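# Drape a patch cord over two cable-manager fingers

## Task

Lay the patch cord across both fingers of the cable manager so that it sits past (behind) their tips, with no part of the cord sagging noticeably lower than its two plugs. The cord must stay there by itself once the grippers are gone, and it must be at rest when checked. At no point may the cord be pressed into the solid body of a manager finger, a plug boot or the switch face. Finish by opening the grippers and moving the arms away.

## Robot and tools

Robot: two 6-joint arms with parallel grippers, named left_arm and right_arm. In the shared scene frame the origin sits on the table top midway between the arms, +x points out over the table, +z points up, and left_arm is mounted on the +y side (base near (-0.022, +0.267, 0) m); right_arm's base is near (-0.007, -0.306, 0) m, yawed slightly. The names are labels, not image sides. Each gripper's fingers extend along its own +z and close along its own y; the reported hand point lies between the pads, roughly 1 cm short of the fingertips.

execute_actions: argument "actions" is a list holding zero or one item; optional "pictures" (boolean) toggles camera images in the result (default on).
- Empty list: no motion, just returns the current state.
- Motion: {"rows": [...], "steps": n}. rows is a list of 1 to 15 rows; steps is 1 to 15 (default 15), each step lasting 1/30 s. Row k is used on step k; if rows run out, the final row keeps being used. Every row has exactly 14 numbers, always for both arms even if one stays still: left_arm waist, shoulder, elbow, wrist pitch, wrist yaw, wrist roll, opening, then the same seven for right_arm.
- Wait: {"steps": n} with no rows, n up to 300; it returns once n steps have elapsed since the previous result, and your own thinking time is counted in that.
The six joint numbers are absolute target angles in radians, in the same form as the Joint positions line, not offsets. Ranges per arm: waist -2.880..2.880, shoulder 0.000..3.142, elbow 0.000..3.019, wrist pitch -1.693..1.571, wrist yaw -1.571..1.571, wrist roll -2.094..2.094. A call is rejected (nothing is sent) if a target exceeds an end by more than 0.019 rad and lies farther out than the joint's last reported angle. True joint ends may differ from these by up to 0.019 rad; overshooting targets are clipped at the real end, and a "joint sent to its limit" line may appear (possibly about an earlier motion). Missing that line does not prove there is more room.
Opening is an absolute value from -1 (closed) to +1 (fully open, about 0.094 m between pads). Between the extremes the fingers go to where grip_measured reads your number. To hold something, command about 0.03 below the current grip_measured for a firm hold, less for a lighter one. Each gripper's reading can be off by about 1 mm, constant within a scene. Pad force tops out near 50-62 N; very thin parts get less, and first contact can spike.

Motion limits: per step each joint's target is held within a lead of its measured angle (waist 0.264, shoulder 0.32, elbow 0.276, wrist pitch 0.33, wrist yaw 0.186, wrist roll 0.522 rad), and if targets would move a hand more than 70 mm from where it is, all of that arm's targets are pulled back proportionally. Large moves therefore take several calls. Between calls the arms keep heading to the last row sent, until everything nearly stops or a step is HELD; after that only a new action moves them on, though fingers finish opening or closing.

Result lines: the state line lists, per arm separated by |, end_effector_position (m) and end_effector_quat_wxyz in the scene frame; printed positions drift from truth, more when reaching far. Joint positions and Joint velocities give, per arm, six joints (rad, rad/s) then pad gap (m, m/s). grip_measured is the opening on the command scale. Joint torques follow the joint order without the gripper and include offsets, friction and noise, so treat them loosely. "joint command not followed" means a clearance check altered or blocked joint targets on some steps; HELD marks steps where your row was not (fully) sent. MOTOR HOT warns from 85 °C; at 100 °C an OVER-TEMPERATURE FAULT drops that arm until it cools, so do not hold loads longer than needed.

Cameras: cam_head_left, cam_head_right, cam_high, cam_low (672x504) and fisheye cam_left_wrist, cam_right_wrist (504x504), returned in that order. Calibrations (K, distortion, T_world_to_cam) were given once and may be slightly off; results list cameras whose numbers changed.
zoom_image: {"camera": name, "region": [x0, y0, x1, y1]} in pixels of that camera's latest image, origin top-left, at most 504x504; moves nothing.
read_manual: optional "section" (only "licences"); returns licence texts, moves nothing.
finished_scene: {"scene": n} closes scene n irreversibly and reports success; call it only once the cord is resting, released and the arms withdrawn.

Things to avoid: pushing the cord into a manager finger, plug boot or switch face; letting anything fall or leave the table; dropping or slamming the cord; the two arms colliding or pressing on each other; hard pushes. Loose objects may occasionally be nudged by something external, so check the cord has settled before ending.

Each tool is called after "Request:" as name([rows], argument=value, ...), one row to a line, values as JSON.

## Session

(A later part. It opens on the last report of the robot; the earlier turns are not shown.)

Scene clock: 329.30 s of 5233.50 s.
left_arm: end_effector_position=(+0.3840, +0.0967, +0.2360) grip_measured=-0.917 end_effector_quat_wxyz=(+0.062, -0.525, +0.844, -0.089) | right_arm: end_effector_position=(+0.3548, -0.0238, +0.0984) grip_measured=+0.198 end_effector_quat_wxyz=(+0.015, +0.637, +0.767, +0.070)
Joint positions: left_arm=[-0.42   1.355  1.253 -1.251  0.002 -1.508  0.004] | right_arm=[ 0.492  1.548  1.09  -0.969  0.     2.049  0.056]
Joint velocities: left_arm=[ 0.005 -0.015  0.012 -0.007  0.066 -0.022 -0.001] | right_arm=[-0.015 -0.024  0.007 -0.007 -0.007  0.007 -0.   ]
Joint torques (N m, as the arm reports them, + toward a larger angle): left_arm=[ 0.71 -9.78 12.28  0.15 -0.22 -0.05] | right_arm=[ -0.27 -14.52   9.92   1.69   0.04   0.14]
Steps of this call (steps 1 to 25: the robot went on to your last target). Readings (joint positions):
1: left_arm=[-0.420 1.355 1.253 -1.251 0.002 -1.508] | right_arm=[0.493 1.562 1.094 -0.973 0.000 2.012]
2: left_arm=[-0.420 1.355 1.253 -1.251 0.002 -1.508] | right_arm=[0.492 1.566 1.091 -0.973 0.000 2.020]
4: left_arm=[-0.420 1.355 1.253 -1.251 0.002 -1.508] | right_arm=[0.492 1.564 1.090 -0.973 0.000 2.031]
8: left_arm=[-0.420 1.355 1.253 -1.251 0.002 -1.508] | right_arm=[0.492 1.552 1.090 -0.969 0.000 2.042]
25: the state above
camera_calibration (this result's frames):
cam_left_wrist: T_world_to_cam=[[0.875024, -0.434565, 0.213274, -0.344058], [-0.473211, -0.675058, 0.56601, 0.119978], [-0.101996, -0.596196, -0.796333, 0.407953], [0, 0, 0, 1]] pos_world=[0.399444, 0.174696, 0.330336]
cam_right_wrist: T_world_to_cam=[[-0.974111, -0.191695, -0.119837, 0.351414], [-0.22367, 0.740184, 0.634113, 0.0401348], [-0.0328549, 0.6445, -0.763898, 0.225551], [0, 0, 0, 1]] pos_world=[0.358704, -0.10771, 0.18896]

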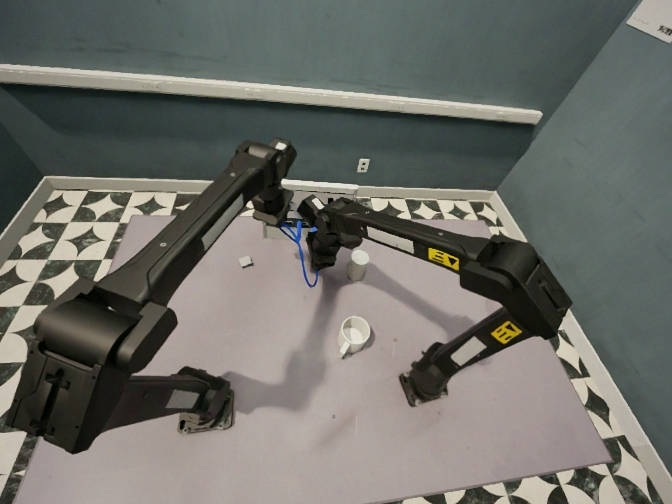

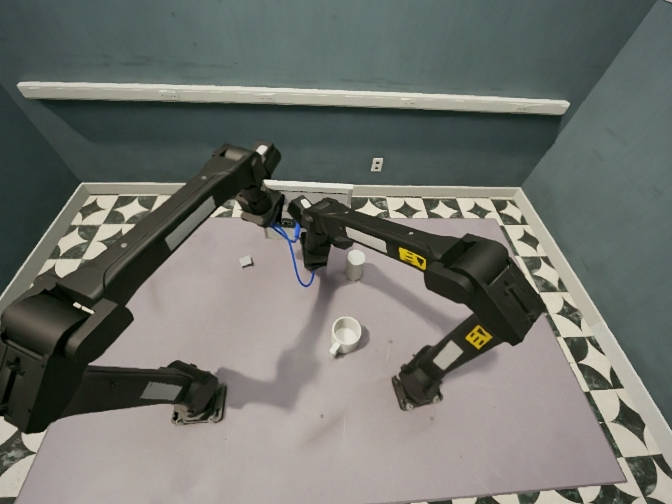

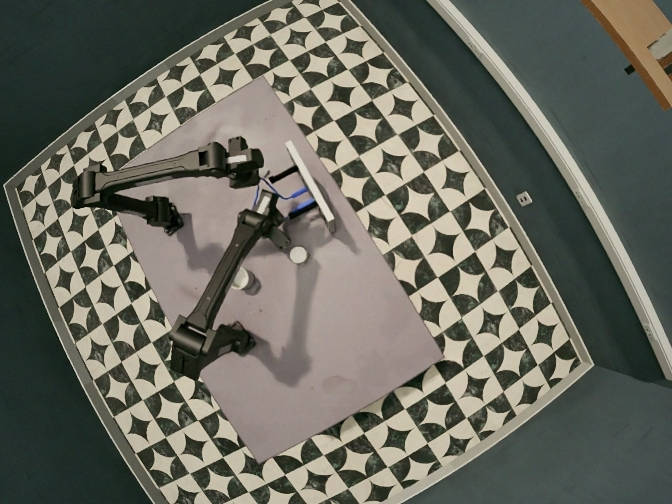

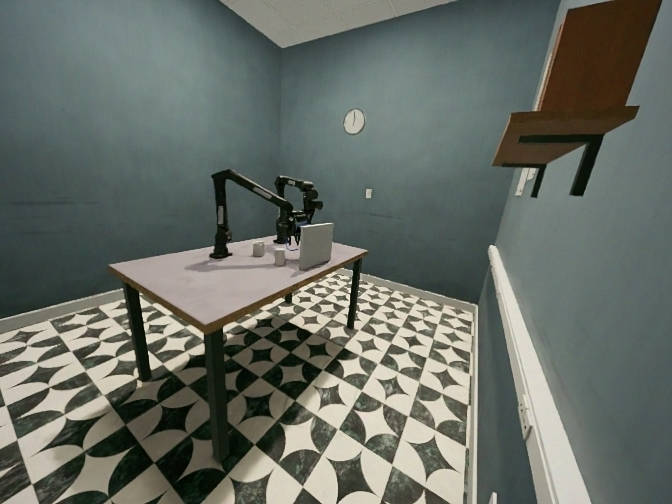

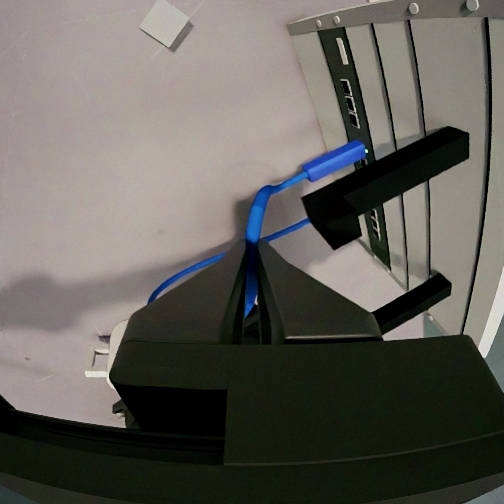

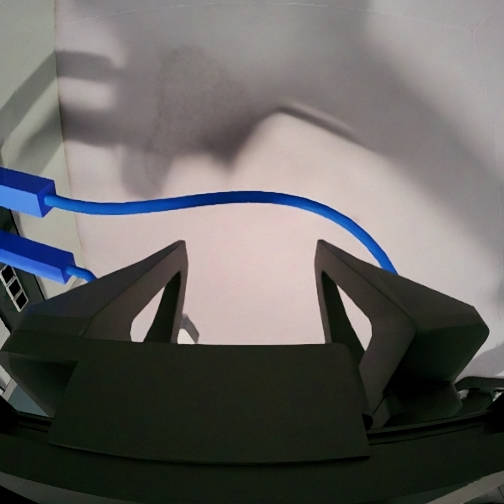

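Request:
execute_actions([
  {"rows":[[-0.41,1.36,1.29,-1.265,0,-1.52,-0.94,0.5,1.45,1.10,-1.0,0,2.06,0.2],[-0.41,1.36,1.29,-1.265,0,-1.52,-0.94,0.5,1.45,1.10,-1.0,0,2.06,0.2],[-0.41,1.36,1.29,-1.265,0,-1.52,-0.94,0.5,1.45,1.10,-1.0,0,2.06,0.2],[-0.41,1.36,1.29,-1.265,0,-1.52,-0.94,0.5,1.45,1.10,-1.0,0,2.06,0.2],[-0.41,1.36,1.29,-1.265,0,-1.52,-0.94,0.5,1.45,1.10,-1.0,0,2.06,0.2],[-0.41,1.36,1.29,-1.265,0,-1.52,-0.94,0.55,1.42,1.06,-1.02,0,2.06,0.2],[-0.41,1.36,1.29,-1.265,0,-1.52,-0.94,0.55,1.42,1.06,-1.02,0,2.06,0.2],[-0.41,1.36,1.29,-1.265,0,-1.52,-0.94,0.615,1.385,1.01,-1.03,0,2.06,0.2]],"steps":15},
], pictures=false)

Request:
execute_actions([
  {"steps":20},
])

Scene clock: 352.27 s of 5233.50 s.
left_arm: end_effector_position=(+0.3840, +0.0967, +0.2360) grip_measured=-0.917 end_effector_quat_wxyz=(+0.062, -0.525, +0.844, -0.089) | right_arm: end_effector_position=(+0.2845, -0.0017, +0.1400) grip_measured=+0.199 end_effector_quat_wxyz=(+0.013, +0.579, +0.809, +0.097)
Joint positions: left_arm=[-0.42   1.355  1.253 -1.251  0.002 -1.508  0.004] | right_arm=[ 0.635  1.378  1.02  -1.017 -0.001  2.05   0.056]
Joint velocities: left_arm=[-0.005 -0.005 -0.032 -0.017 -0.066 -0.081 -0.   ] | right_arm=[-0.005 -0.005 -0.032  0.002  0.007 -0.066 -0.001]
Joint torques (N m, as the arm reports them, + toward a larger angle): left_arm=[ 0.56 -9.96 12.29  0.18 -0.21 -0.05] | right_arm=[-1.61 -9.58  8.99  0.36  0.06  0.15]
Steps of this call (steps 1 to 15: the robot went on to your last target; steps 16 to 674: nothing new was sent; steps 675 to 689: all 15 steps of this action). Readings (joint positions):
675: left_arm=[-0.420 1.355 1.253 -1.251 0.002 -1.508] | right_arm=[0.492 1.544 1.090 -0.971 0.000 2.050]
676: left_arm=[-0.420 1.355 1.253 -1.251 0.002 -1.508] | right_arm=[0.492 1.536 1.090 -0.977 0.000 2.050]
678: left_arm=[-0.420 1.355 1.253 -1.251 0.002 -1.508] | right_arm=[0.492 1.509 1.090 -0.982 0.000 2.050]
682: left_arm=[-0.420 1.355 1.253 -1.251 0.002 -1.508] | right_arm=[0.520 1.441 1.074 -0.995 0.003 2.050]
689: the state above

Scene clock: 352.93 s of 5233.50 s.
left_arm: end_effector_position=(+0.3840, +0.0967, +0.2360) grip_measured=-0.917 end_effector_quat_wxyz=(+0.062, -0.525, +0.844, -0.089) | right_arm: end_effector_position=(+0.2894, -0.0066, +0.1398) grip_measured=+0.199 end_effector_quat_wxyz=(+0.014, +0.586, +0.804, +0.097)
Joint positions: left_arm=[-0.42   1.355  1.253 -1.251  0.002 -1.508  0.004] | right_arm=[ 0.619  1.378  1.02  -1.017 -0.001  2.05   0.056]
Joint velocities: left_arm=[-0.015  0.005 -0.022  0.002 -0.022 -0.022 -0.001] | right_arm=[-0.005  0.005  0.017  0.002  0.007 -0.007  0.001]
Joint torques (N m, as the arm reports them, + toward a larger angle): left_arm=[ 0.57 -9.6  12.31  0.13 -0.2  -0.05] | right_arm=[ 0.44 -9.92  8.68  0.31  0.07  0.14]
Steps of this call (steps 1 to 20: the robot went on to your last target). Readings (joint positions):
1: left_arm=[-0.420 1.355 1.253 -1.251 0.002 -1.508] | right_arm=[0.633 1.378 1.020 -1.017 -0.001 2.050]
2: left_arm=[-0.420 1.355 1.253 -1.251 0.002 -1.508] | right_arm=[0.630 1.378 1.020 -1.017 -0.001 2.050]
4: left_arm=[-0.420 1.355 1.253 -1.251 0.002 -1.508] | right_arm=[0.624 1.378 1.020 -1.017 -0.001 2.050]
8: left_arm=[-0.420 1.355 1.253 -1.251 0.002 -1.508] | right_arm=[0.619 1.378 1.020 -1.017 -0.001 2.050]
20: the state above
camera_calibration (this result's frames):
cam_left_wrist: T_world_to_cam=[[0.875024, -0.434565, 0.213274, -0.344058], [-0.473211, -0.675058, 0.56601, 0.119978], [-0.101996, -0.596196, -0.796333, 0.407953], [0, 0, 0, 1]] pos_world=[0.399444, 0.174696, 0.330336]
cam_right_wrist: T_world_to_cam=[[-0.93715, -0.307725, -0.164486, 0.290756], [-0.337768, 0.681787, 0.648907, 0.0170603], [-0.0875402, 0.663681, -0.742876, 0.257008], [0, 0, 0, 1]] pos_world=[0.300743, -0.0927301, 0.22768]

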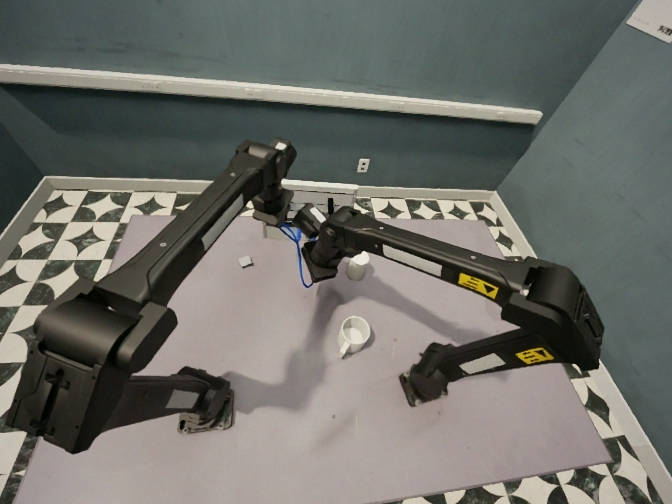

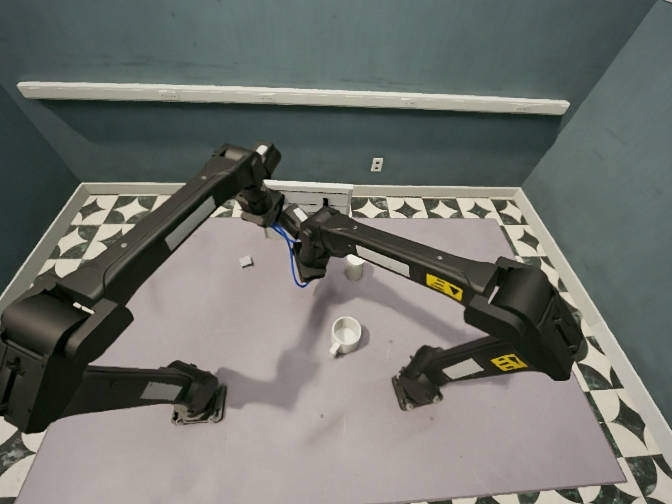

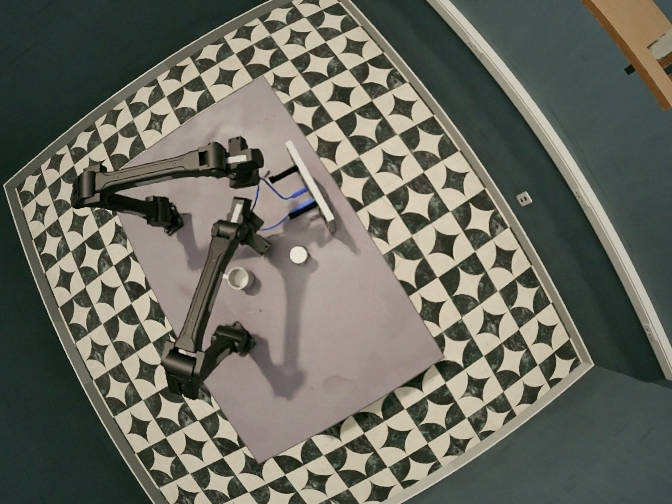

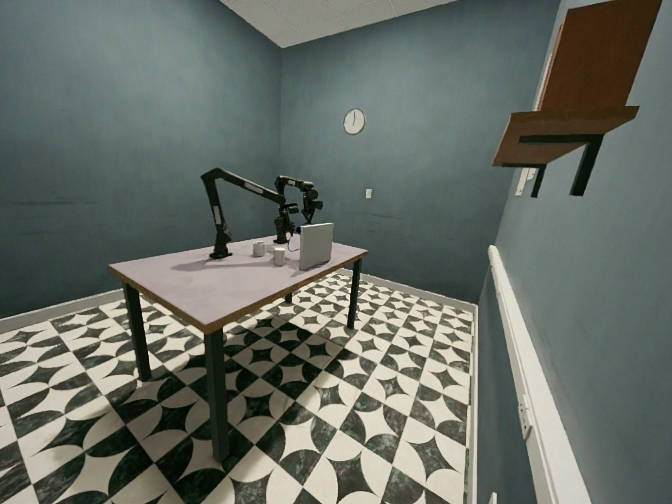

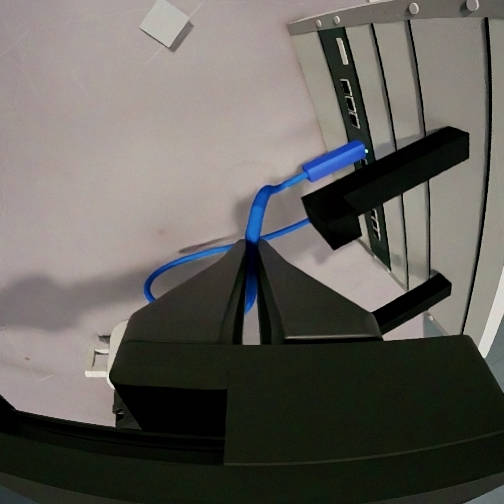

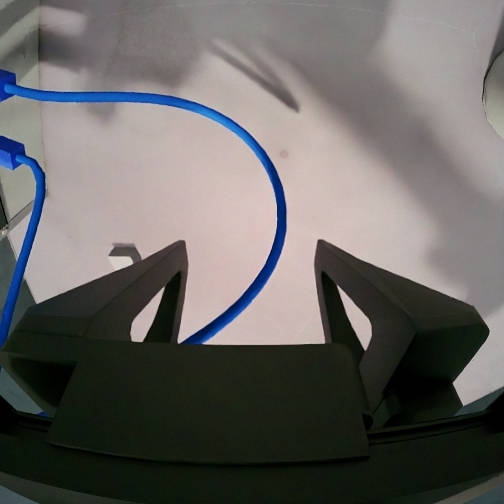

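Request:
execute_actions([
  {"rows":[[-0.41,1.36,1.29,-1.265,0,-1.52,-0.94,0.63,1.39,1.0,-0.99,0,2.06,0.2],[-0.41,1.36,1.29,-1.265,0,-1.52,-0.94,0.64,1.405,0.99,-0.97,0,2.06,0.2],[-0.41,1.36,1.29,-1.265,0,-1.52,-0.94,0.65,1.42,0.98,-0.95,0,2.06,0.2],[-0.41,1.36,1.29,-1.265,0,-1.52,-0.94,0.66,1.435,0.97,-0.92,0,2.06,0.2],[-0.41,1.36,1.29,-1.265,0,-1.52,-0.94,0.665,1.45,0.96,-0.89,0,2.06,0.2],[-0.41,1.36,1.29,-1.265,0,-1.52,-0.94,0.668,1.462,0.945,-0.87,0,2.06,0.2]],"steps":15},
], pictures=false)

Request:
execute_actions([
  {"steps":15},
])

Scene clock: 370.23 s of 5233.50 s.
left_arm: end_effector_position=(+0.3840, +0.0967, +0.2360) grip_measured=-0.917 end_effector_quat_wxyz=(+0.062, -0.525, +0.844, -0.089) | right_arm: end_effector_position=(+0.2728, +0.0063, +0.0795) grip_measured=+0.199 end_effector_quat_wxyz=(+0.009, +0.567, +0.820, +0.076)
Joint positions: left_arm=[-0.42   1.355  1.253 -1.251  0.002 -1.508  0.004] | right_arm=[ 0.669  1.471  0.946 -0.893 -0.001  2.05   0.056]
Joint velocities: left_arm=[-0.015 -0.024  0.017 -0.002 -0.051 -0.081  0.   ] | right_arm=[ 0.005 -0.005  0.002  0.056 -0.022  0.007  0.   ]
Joint torques (N m, as the arm reports them, + toward a larger angle): left_arm=[ 0.62 -9.8  12.29  0.17 -0.21 -0.05] | right_arm=[  0.89 -11.89   8.56   1.8    0.1    0.14]
Steps of this call (steps 1 to 15: the robot went on to your last target; steps 16 to 504: nothing new was sent; steps 505 to 519: all 15 steps of this action). Readings (joint positions):
505: left_arm=[-0.420 1.355 1.253 -1.251 0.002 -1.508] | right_arm=[0.619 1.378 1.018 -1.015 -0.001 2.050]
506: left_arm=[-0.420 1.355 1.253 -1.251 0.002 -1.508] | right_arm=[0.621 1.378 1.015 -1.008 -0.001 2.050]
508: left_arm=[-0.420 1.355 1.253 -1.251 0.002 -1.508] | right_arm=[0.629 1.384 1.002 -0.979 -0.001 2.050]
512: left_arm=[-0.420 1.355 1.253 -1.251 0.002 -1.508] | right_arm=[0.661 1.429 0.967 -0.902 -0.001 2.050]
519: the state above

Scene clock: 370.73 s of 5233.50 s.
left_arm: end_effector_position=(+0.3840, +0.0967, +0.2360) grip_measured=-0.917 end_effector_quat_wxyz=(+0.062, -0.525, +0.844, -0.089) | right_arm: end_effector_position=(+0.2733, +0.0069, +0.0797) grip_measured=+0.199 end_effector_quat_wxyz=(+0.009, +0.567, +0.820, +0.077)
Joint positions: left_arm=[-0.42   1.355  1.253 -1.251  0.002 -1.508  0.004] | right_arm=[ 0.669  1.471  0.946 -0.89  -0.001  2.05   0.056]
Joint velocities: left_arm=[-0.015 -0.015 -0.022  0.007 -0.022  0.037  0.   ] | right_arm=[-0.015 -0.005 -0.007 -0.017 -0.007 -0.037  0.   ]
Joint torques (N m, as the arm reports them, + toward a larger angle): left_arm=[ 0.44 -9.81 12.32  0.14 -0.22 -0.05] | right_arm=[  0.29 -12.5    8.91   1.71   0.03   0.13]
Steps of this call (steps 1 to 15: the robot went on to your last target). Readings (joint positions):
1: left_arm=[-0.420 1.355 1.253 -1.251 0.002 -1.508] | right_arm=[0.669 1.471 0.946 -0.891 -0.001 2.050]
2: left_arm=[-0.420 1.355 1.253 -1.251 0.002 -1.508] | right_arm=[0.669 1.471 0.946 -0.890 -0.001 2.050]
4: left_arm=[-0.420 1.355 1.253 -1.251 0.002 -1.508] | right_arm=[0.669 1.471 0.946 -0.890 -0.001 2.050]
8: left_arm=[-0.420 1.355 1.253 -1.251 0.002 -1.508] | right_arm=[0.669 1.471 0.946 -0.890 -0.001 2.050]
15: the state above
All arms were judged still, so your last target was given up. Only a new action makes them travel on or press farther. Fingers that are still opening or closing keep moving.
camera_calibration (this result's frames):
cam_left_wrist: T_world_to_cam=[[0.875024, -0.434565, 0.213274, -0.344058], [-0.473211, -0.675058, 0.56601, 0.119978], [-0.101996, -0.596196, -0.796333, 0.407953], [0, 0, 0, 1]] pos_world=[0.399444, 0.174696, 0.330336]
cam_right_wrist: T_world_to_cam=[[-0.924449, -0.358442, -0.130048, 0.264102], [-0.354673, 0.683099, 0.638422, 0.0469005], [-0.140001, 0.636313, -0.75862, 0.217722], [0, 0, 0, 1]] pos_world=[0.291265, -0.0759115, 0.169572]

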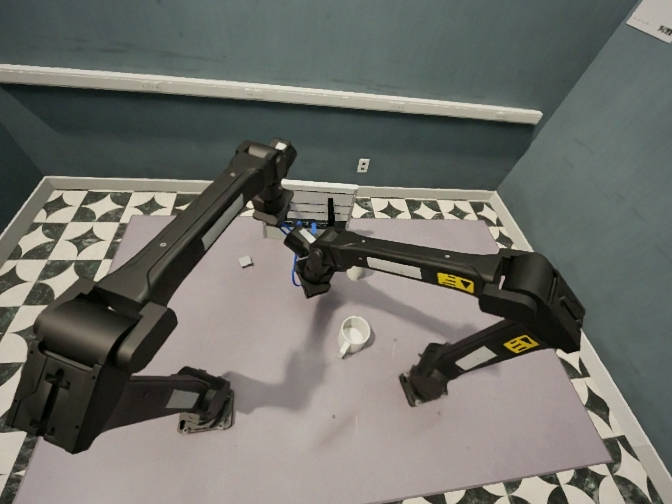

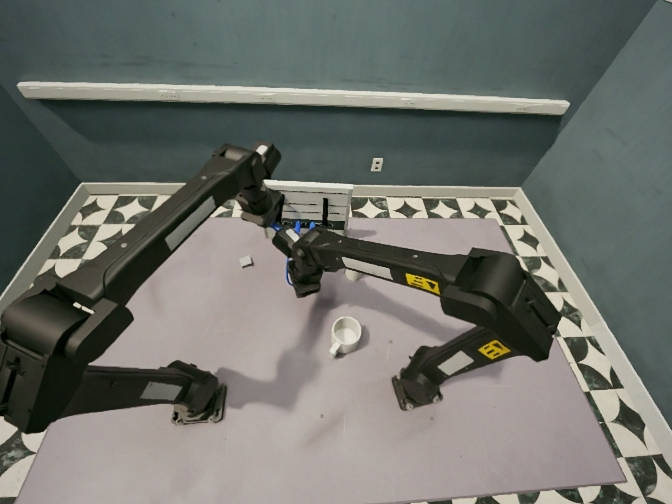

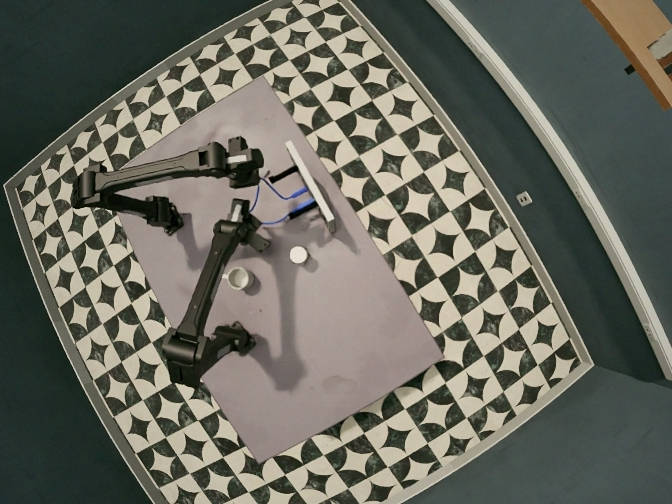

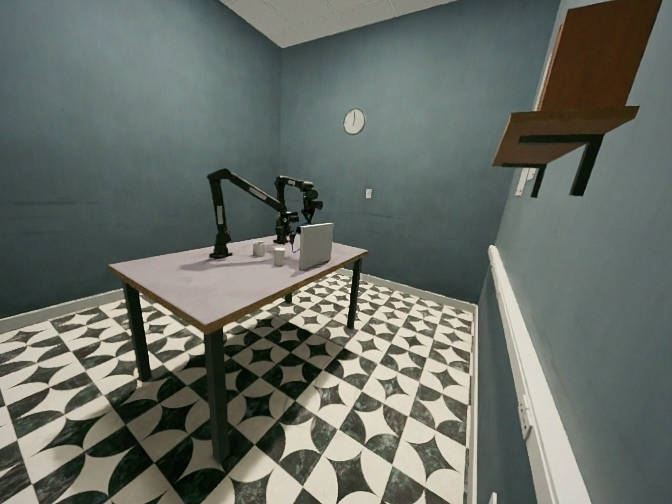

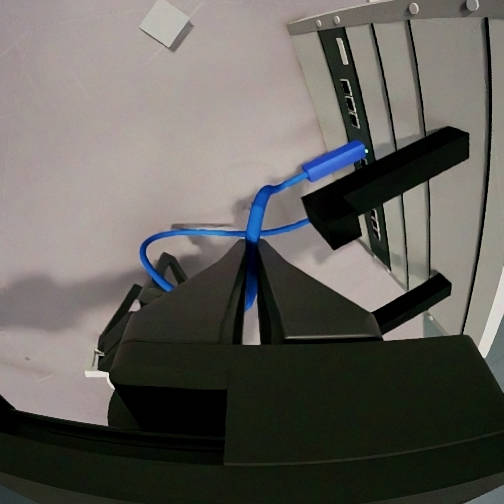

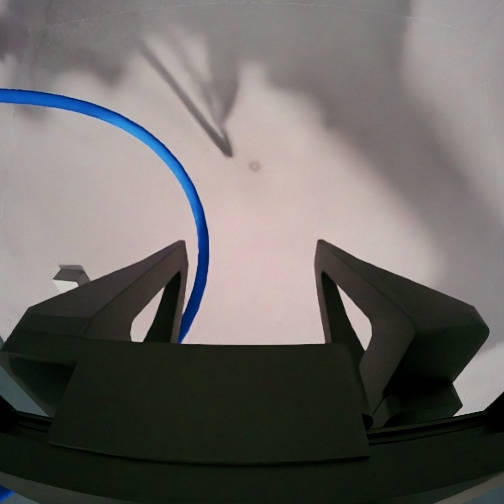

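Request:
execute_actions([
  {"rows":[[-0.41,1.36,1.29,-1.265,0,-1.52,-0.94,0.668,1.47,0.945,-0.88,0,2.06,-0.94]],"steps":15},
])

Scene clock: 379.40 s of 5233.50 s.
left_arm: end_effector_position=(+0.3840, +0.0967, +0.2360) grip_measured=-0.917 end_effector_quat_wxyz=(+0.062, -0.525, +0.844, -0.089) | right_arm: end_effector_position=(+0.2733, +0.0069, +0.0797) grip_measured=-0.938 end_effector_quat_wxyz=(+0.009, +0.567, +0.820, +0.077)
Joint positions: left_arm=[-0.42   1.355  1.253 -1.251  0.002 -1.508  0.004] | right_arm=[ 0.669  1.471  0.946 -0.89  -0.001  2.05   0.003]
Joint velocities: left_arm=[-0.005  0.005 -0.012  0.002  0.037  0.007 -0.001] | right_arm=[-0.015 -0.005 -0.012 -0.027  0.066  0.037 -0.001]
Joint torques (N m, as the arm reports them, + toward a larger angle): left_arm=[ 0.54 -9.85 12.32  0.19 -0.22 -0.05] | right_arm=[  0.44 -11.54   8.78   1.4    0.09   0.1 ]
Steps of this call (steps 1 to 210: nothing new was sent; then 1.17 s passed at rest; steps 211 to 225: all 15 steps of this action). Readings (joint positions):
211: left_arm=[-0.420 1.355 1.253 -1.251 0.002 -1.508] | right_arm=[0.669 1.471 0.946 -0.890 -0.001 2.050]
212: left_arm=[-0.420 1.355 1.253 -1.251 0.002 -1.508] | right_arm=[0.669 1.471 0.946 -0.890 -0.001 2.050]
214: left_arm=[-0.420 1.355 1.253 -1.251 0.002 -1.508] | right_arm=[0.669 1.471 0.946 -0.890 -0.001 2.050]
218: left_arm=[-0.420 1.355 1.253 -1.251 0.002 -1.508] | right_arm=[0.669 1.471 0.946 -0.890 -0.001 2.050]
225: the state above
camera_calibration (this result's frames):
cam_left_wrist: T_world_to_cam=[[0.875024, -0.434565, 0.213274, -0.344058], [-0.473211, -0.675058, 0.56601, 0.119978], [-0.101996, -0.596196, -0.796333, 0.407953], [0, 0, 0, 1]] pos_world=[0.399444, 0.174696, 0.330336]
cam_right_wrist: T_world_to_cam=[[-0.924449, -0.358442, -0.130048, 0.264102], [-0.354673, 0.683099, 0.638422, 0.0469005], [-0.140001, 0.636313, -0.75862, 0.217722], [0, 0, 0, 1]] pos_world=[0.291265, -0.0759115, 0.169572]

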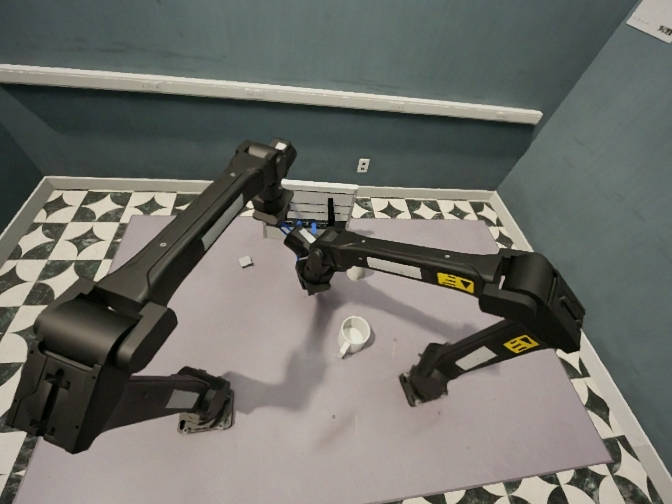

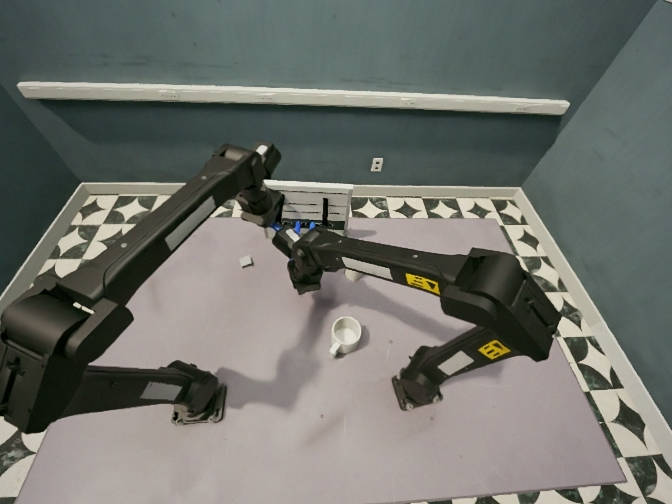

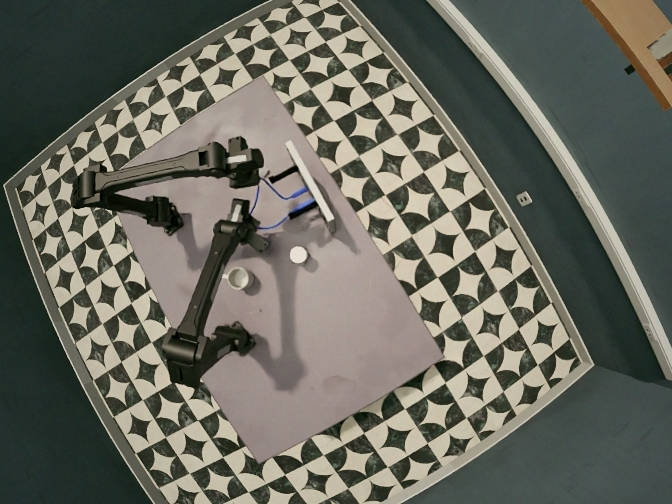

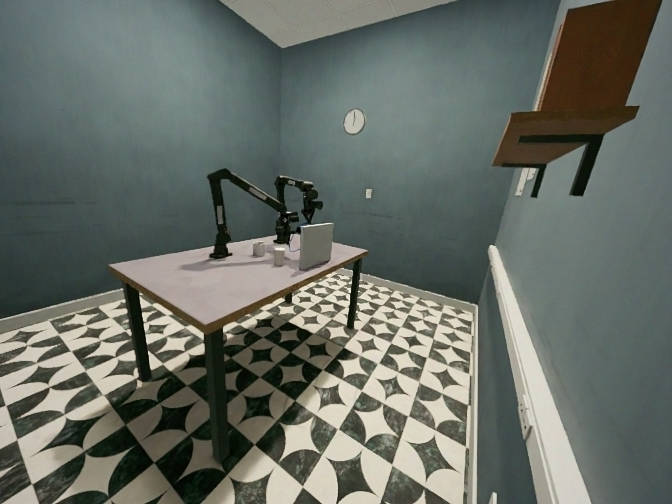

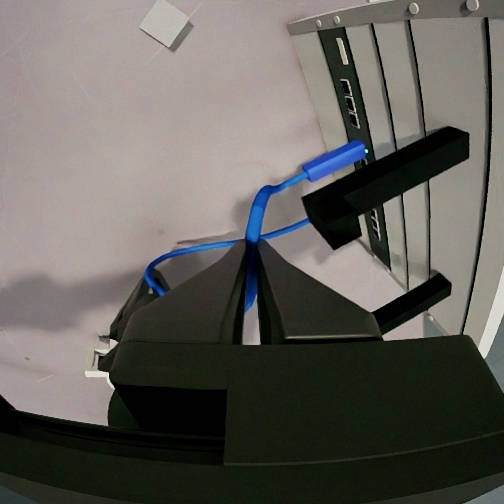

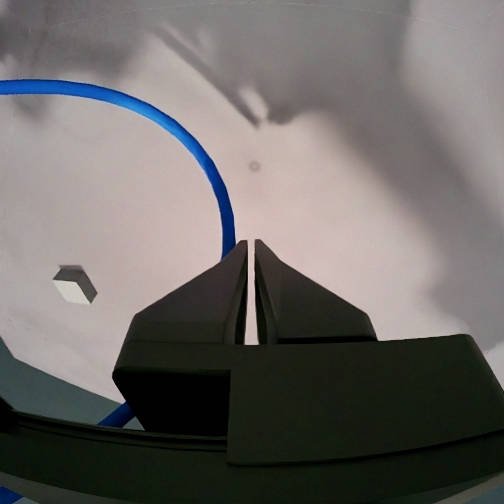

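Request:
execute_actions([
  {"rows":[[-0.41,1.36,1.29,-1.265,0,-1.52,-0.94,0.668,1.47,0.945,-0.88,0,2.06,0.3],[-0.41,1.36,1.29,-1.265,0,-1.52,-0.94,0.668,1.47,0.945,-0.88,0,2.06,0.3],[-0.41,1.36,1.29,-1.265,0,-1.52,-0.94,0.668,1.47,0.945,-0.88,0,2.06,0.3],[-0.41,1.36,1.29,-1.265,0,-1.52,-0.94,0.668,1.47,0.945,-0.88,0,2.06,0.3],[-0.41,1.36,1.29,-1.265,0,-1.52,-0.94,0.668,1.47,0.945,-0.88,0,2.06,0.3],[-0.41,1.36,1.29,-1.265,0,-1.52,-0.94,0.668,1.47,0.945,-0.88,0,2.06,0.3],[-0.41,1.36,1.29,-1.265,0,-1.52,-0.94,0.668,1.49,0.94,-0.85,0,2.06,0.3],[-0.41,1.36,1.29,-1.265,0,-1.52,-0.94,0.668,1.505,0.935,-0.82,0,2.06,0.3],[-0.41,1.36,1.29,-1.265,0,-1.52,-0.94,0.668,1.52,0.93,-0.79,0,2.06,0.3],[-0.41,1.36,1.29,-1.265,0,-1.52,-0.94,0.668,1.535,0.93,-0.77,0,2.06,0.3]],"steps":15},
], pictures=false)

Request:
execute_actions([
  {"steps":15},
])

Request:
zoom_image(camera="cam_low", region=[240, 180, 340, 280])

Scene clock: 401.77 s of 5233.50 s.
left_arm: end_effector_position=(+0.3840, +0.0967, +0.2360) grip_measured=-0.917 end_effector_quat_wxyz=(+0.062, -0.525, +0.844, -0.089) | right_arm: end_effector_position=(+0.2864, +0.0216, +0.0608) grip_measured=+0.298 end_effector_quat_wxyz=(+0.012, +0.566, +0.819, +0.098)
Joint positions: left_arm=[-0.42   1.355  1.253 -1.251  0.002 -1.508  0.004] | right_arm=[ 0.669  1.526  0.944 -0.791 -0.001  2.05   0.061]
Joint velocities: left_arm=[-0.015 -0.005 -0.012 -0.007 -0.066 -0.007  0.001] | right_arm=[ 0.005  0.151 -0.051  0.046 -0.037 -0.007 -0.001]
Joint torques (N m, as the arm reports them, + toward a larger angle): left_arm=[  0.58 -10.05  12.28   0.15  -0.21  -0.05] | right_arm=[  0.12 -12.41   7.71   1.73   0.09   0.09]
Steps of this call (steps 1 to 15: the robot went on to your last target; steps 16 to 90: nothing new was sent; then 18.87 s passed at rest; steps 91 to 105: all 15 steps of this action). Readings (joint positions):
91: left_arm=[-0.420 1.355 1.253 -1.251 0.002 -1.508] | right_arm=[0.669 1.471 0.946 -0.890 -0.001 2.050]
92: left_arm=[-0.420 1.355 1.253 -1.251 0.002 -1.508] | right_arm=[0.669 1.471 0.946 -0.890 -0.001 2.050]
94: left_arm=[-0.420 1.355 1.253 -1.251 0.002 -1.508] | right_arm=[0.669 1.471 0.946 -0.890 -0.001 2.050]
98: left_arm=[-0.420 1.355 1.253 -1.251 0.002 -1.508] | right_arm=[0.669 1.473 0.945 -0.875 -0.001 2.050]
105: the state above

Scene clock: 402.27 s of 5233.50 s.
left_arm: end_effector_position=(+0.3840, +0.0967, +0.2360) grip_measured=-0.917 end_effector_quat_wxyz=(+0.062, -0.525, +0.844, -0.089) | right_arm: end_effector_position=(+0.2841, +0.0190, +0.0558) grip_measured=+0.298 end_effector_quat_wxyz=(+0.011, +0.566, +0.819, +0.092)
Joint positions: left_arm=[-0.42   1.355  1.253 -1.251  0.002 -1.508  0.004] | right_arm=[ 0.669  1.532  0.937 -0.791 -0.001  2.05   0.061]
Joint velocities: left_arm=[-0.005 -0.005 -0.002 -0.022  0.037 -0.066  0.001] | right_arm=[-0.005 -0.005  0.007 -0.007 -0.022 -0.066  0.   ]
Joint torques (N m, as the arm reports them, + toward a larger angle): left_arm=[  0.66 -10.1   12.33   0.17  -0.22  -0.04] | right_arm=[  0.18 -12.49   8.15   1.81   0.1    0.12]
Steps of this call (steps 1 to 15: the robot went on to your last target). Readings (joint positions):
1: left_arm=[-0.420 1.355 1.253 -1.251 0.002 -1.508] | right_arm=[0.669 1.530 0.941 -0.791 -0.001 2.050]
2: left_arm=[-0.420 1.355 1.253 -1.251 0.002 -1.508] | right_arm=[0.669 1.531 0.939 -0.791 -0.001 2.050]
4: left_arm=[-0.420 1.355 1.253 -1.251 0.002 -1.508] | right_arm=[0.669 1.532 0.937 -0.791 -0.001 2.050]
8: left_arm=[-0.420 1.355 1.253 -1.251 0.002 -1.508] | right_arm=[0.669 1.532 0.937 -0.791 -0.001 2.050]
15: the state above
All arms were judged still, so your last target was given up. Only a new action makes them travel on or press farther. Fingers that are still opening or closing keep moving.
camera_calibration (this result's frames):
cam_left_wrist: T_world_to_cam=[[0.875024, -0.434565, 0.213274, -0.344058], [-0.473211, -0.675058, 0.56601, 0.119978], [-0.101996, -0.596196, -0.796333, 0.407953], [0, 0, 0, 1]] pos_world=[0.399444, 0.174696, 0.330336]
cam_right_wrist: T_world_to_cam=[[-0.921688, -0.355356, -0.155606, 0.27589], [-0.367089, 0.669222, 0.646056, 0.0611183], [-0.125445, 0.652583, -0.747261, 0.188328], [0, 0, 0, 1]] pos_world=[0.300345, -0.0657619, 0.144174]

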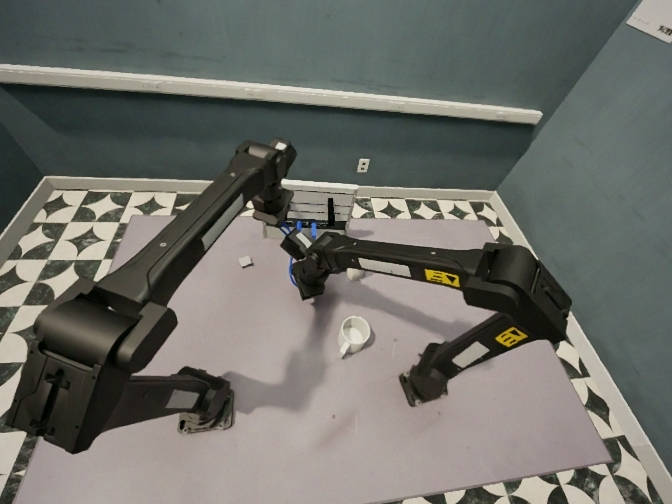

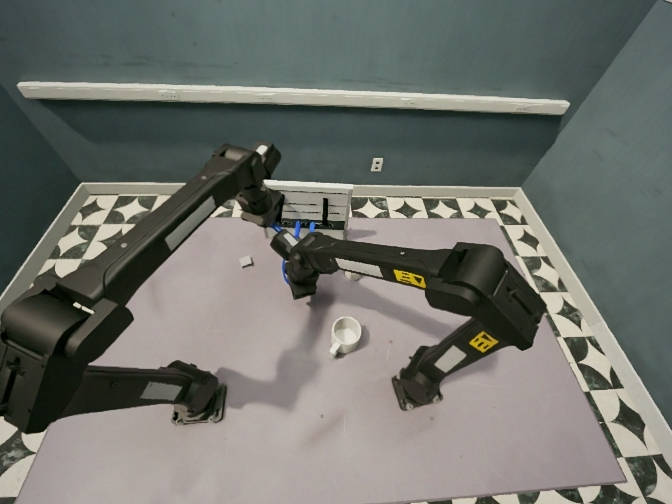

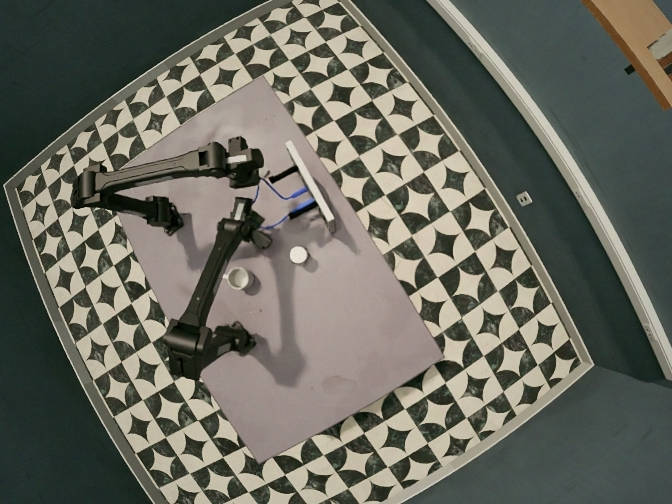

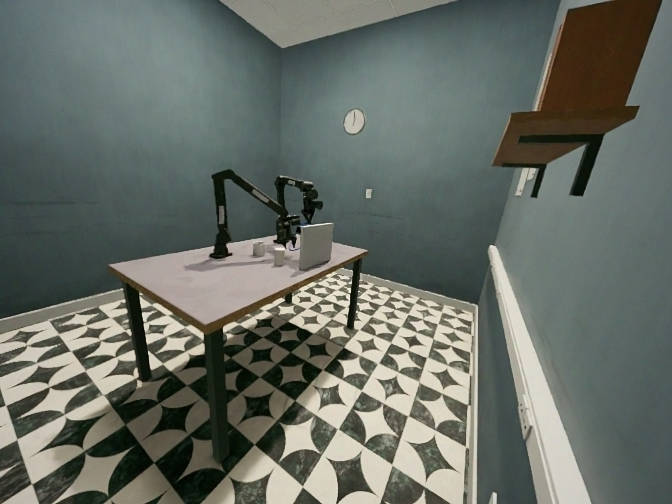

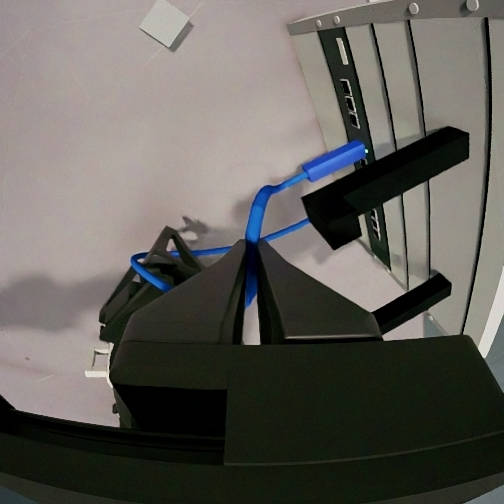

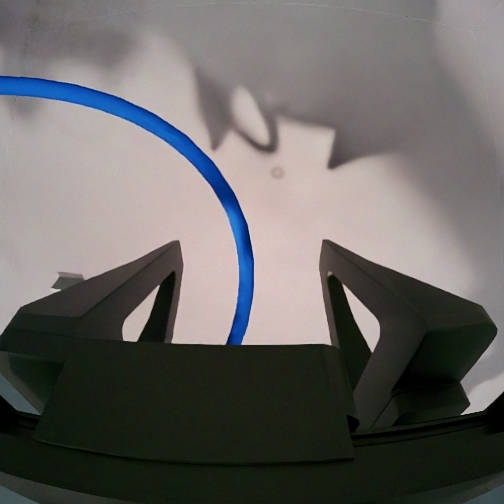

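Region (240, 180, 340, 280) of cam_low's 672x504 image, scaled by 5.040, with more detail than that image has.

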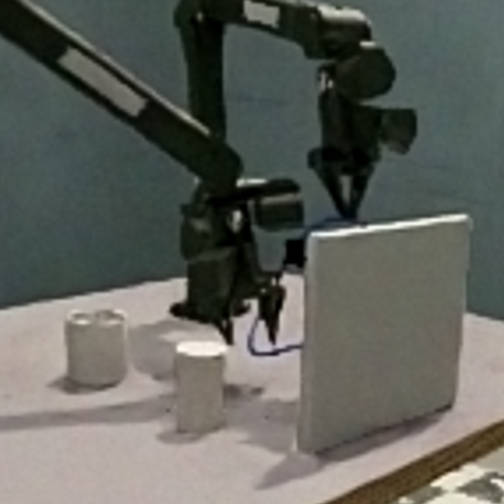

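Looks between the fingers now; close.

Request:
execute_actions([
  {"rows":[[-0.41,1.36,1.29,-1.265,0,-1.52,-0.94,0.668,1.535,0.935,-0.78,0,2.06,-0.94]],"steps":15},
])

Scene clock: 407.60 s of 5233.50 s.
left_arm: end_effector_position=(+0.3840, +0.0967, +0.2360) grip_measured=-0.917 end_effector_quat_wxyz=(+0.062, -0.525, +0.844, -0.089) | right_arm: end_effector_position=(+0.2848, +0.0184, +0.0558) grip_measured=-0.926 end_effector_quat_wxyz=(+0.013, +0.567, +0.819, +0.091)
Joint positions: left_arm=[-0.42   1.355  1.253 -1.251  0.002 -1.508  0.004] | right_arm=[ 0.669  1.532  0.937 -0.791  0.003  2.051  0.003]
Joint velocities: left_arm=[-0.015 -0.015  0.002 -0.002 -0.007 -0.11   0.   ] | right_arm=[ 0.005 -0.005 -0.017 -0.002 -0.022 -0.022 -0.   ]
Joint torques (N m, as the arm reports them, + toward a larger angle): left_arm=[ 0.55 -9.87 12.35  0.16 -0.22 -0.05] | right_arm=[ -0.11 -12.31   8.42   1.33  -0.05   0.08]
Steps of this call (steps 1 to 145: nothing new was sent; steps 146 to 160: all 15 steps of this action). Readings (joint positions):
146: left_arm=[-0.420 1.355 1.253 -1.251 0.002 -1.508] | right_arm=[0.669 1.532 0.937 -0.791 -0.001 2.050]
147: left_arm=[-0.420 1.355 1.253 -1.251 0.002 -1.508] | right_arm=[0.669 1.532 0.937 -0.791 -0.001 2.050]
149: left_arm=[-0.420 1.355 1.253 -1.251 0.002 -1.508] | right_arm=[0.669 1.532 0.937 -0.791 -0.001 2.050]
153: left_arm=[-0.420 1.355 1.253 -1.251 0.002 -1.508] | right_arm=[0.669 1.532 0.937 -0.791 0.003 2.051]
160: the state above
camera_calibration (this result's frames):
cam_left_wrist: T_world_to_cam=[[0.875024, -0.434565, 0.213274, -0.344058], [-0.473211, -0.675058, 0.56601, 0.119978], [-0.101996, -0.596196, -0.796333, 0.407953], [0, 0, 0, 1]] pos_world=[0.399444, 0.174696, 0.330336]
cam_right_wrist: T_world_to_cam=[[-0.921758, -0.35437, -0.157431, 0.276393], [-0.368012, 0.671526, 0.643133, 0.0621404], [-0.122188, 0.650749, -0.749397, 0.188023], [0, 0, 0, 1]] pos_world=[0.30061, -0.0661394, 0.144452]

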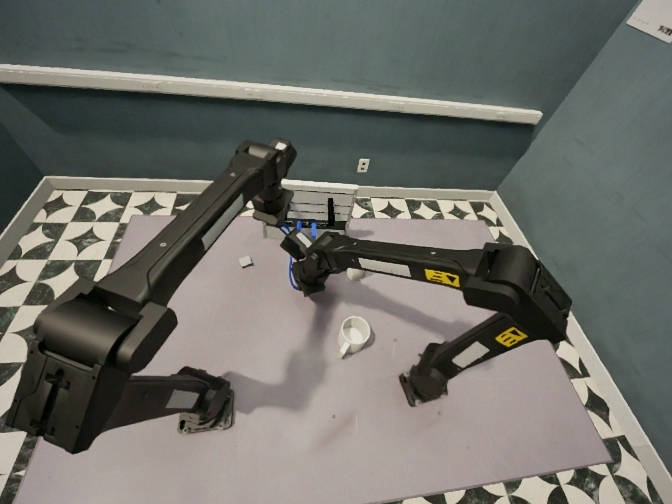

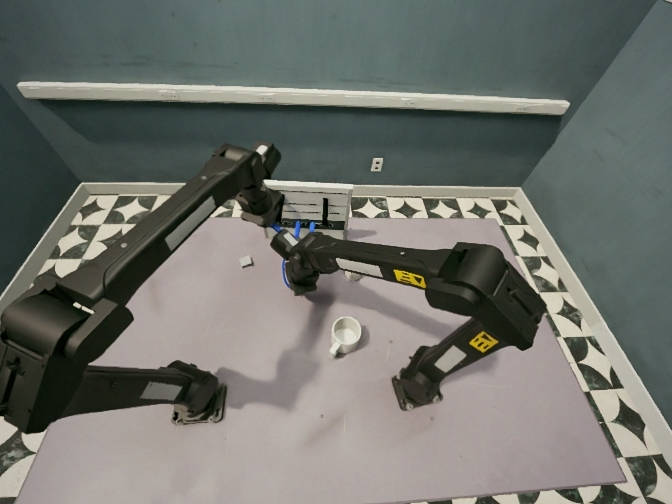

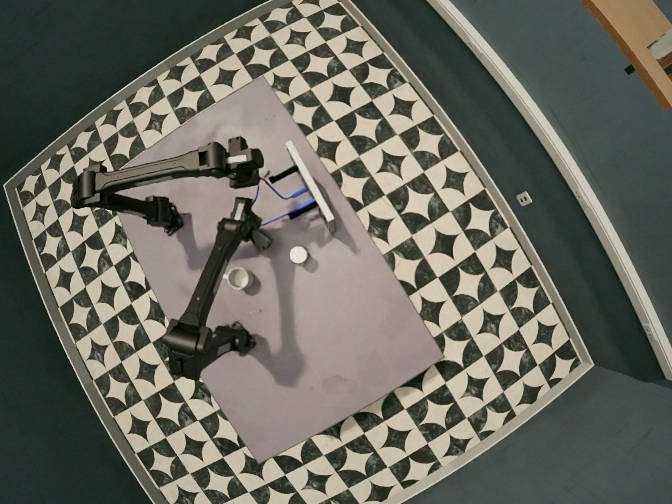

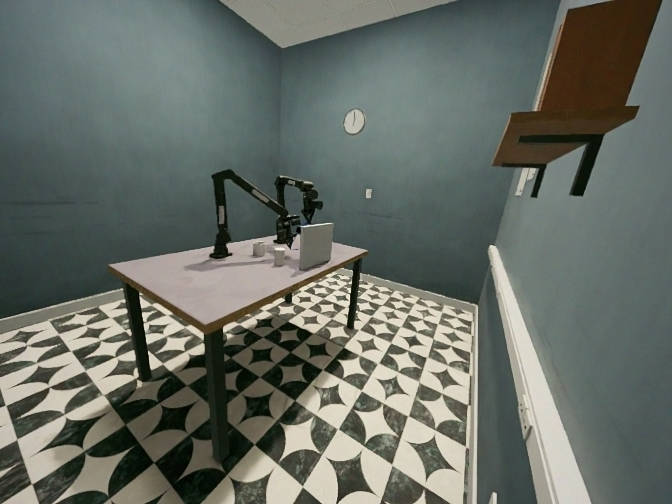

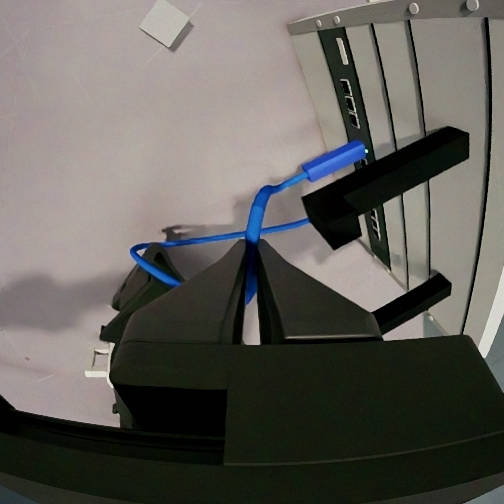

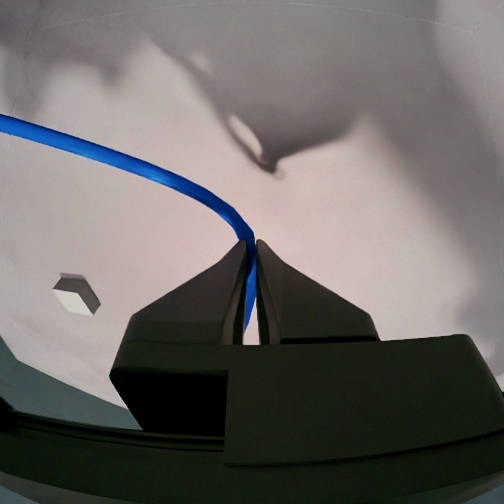

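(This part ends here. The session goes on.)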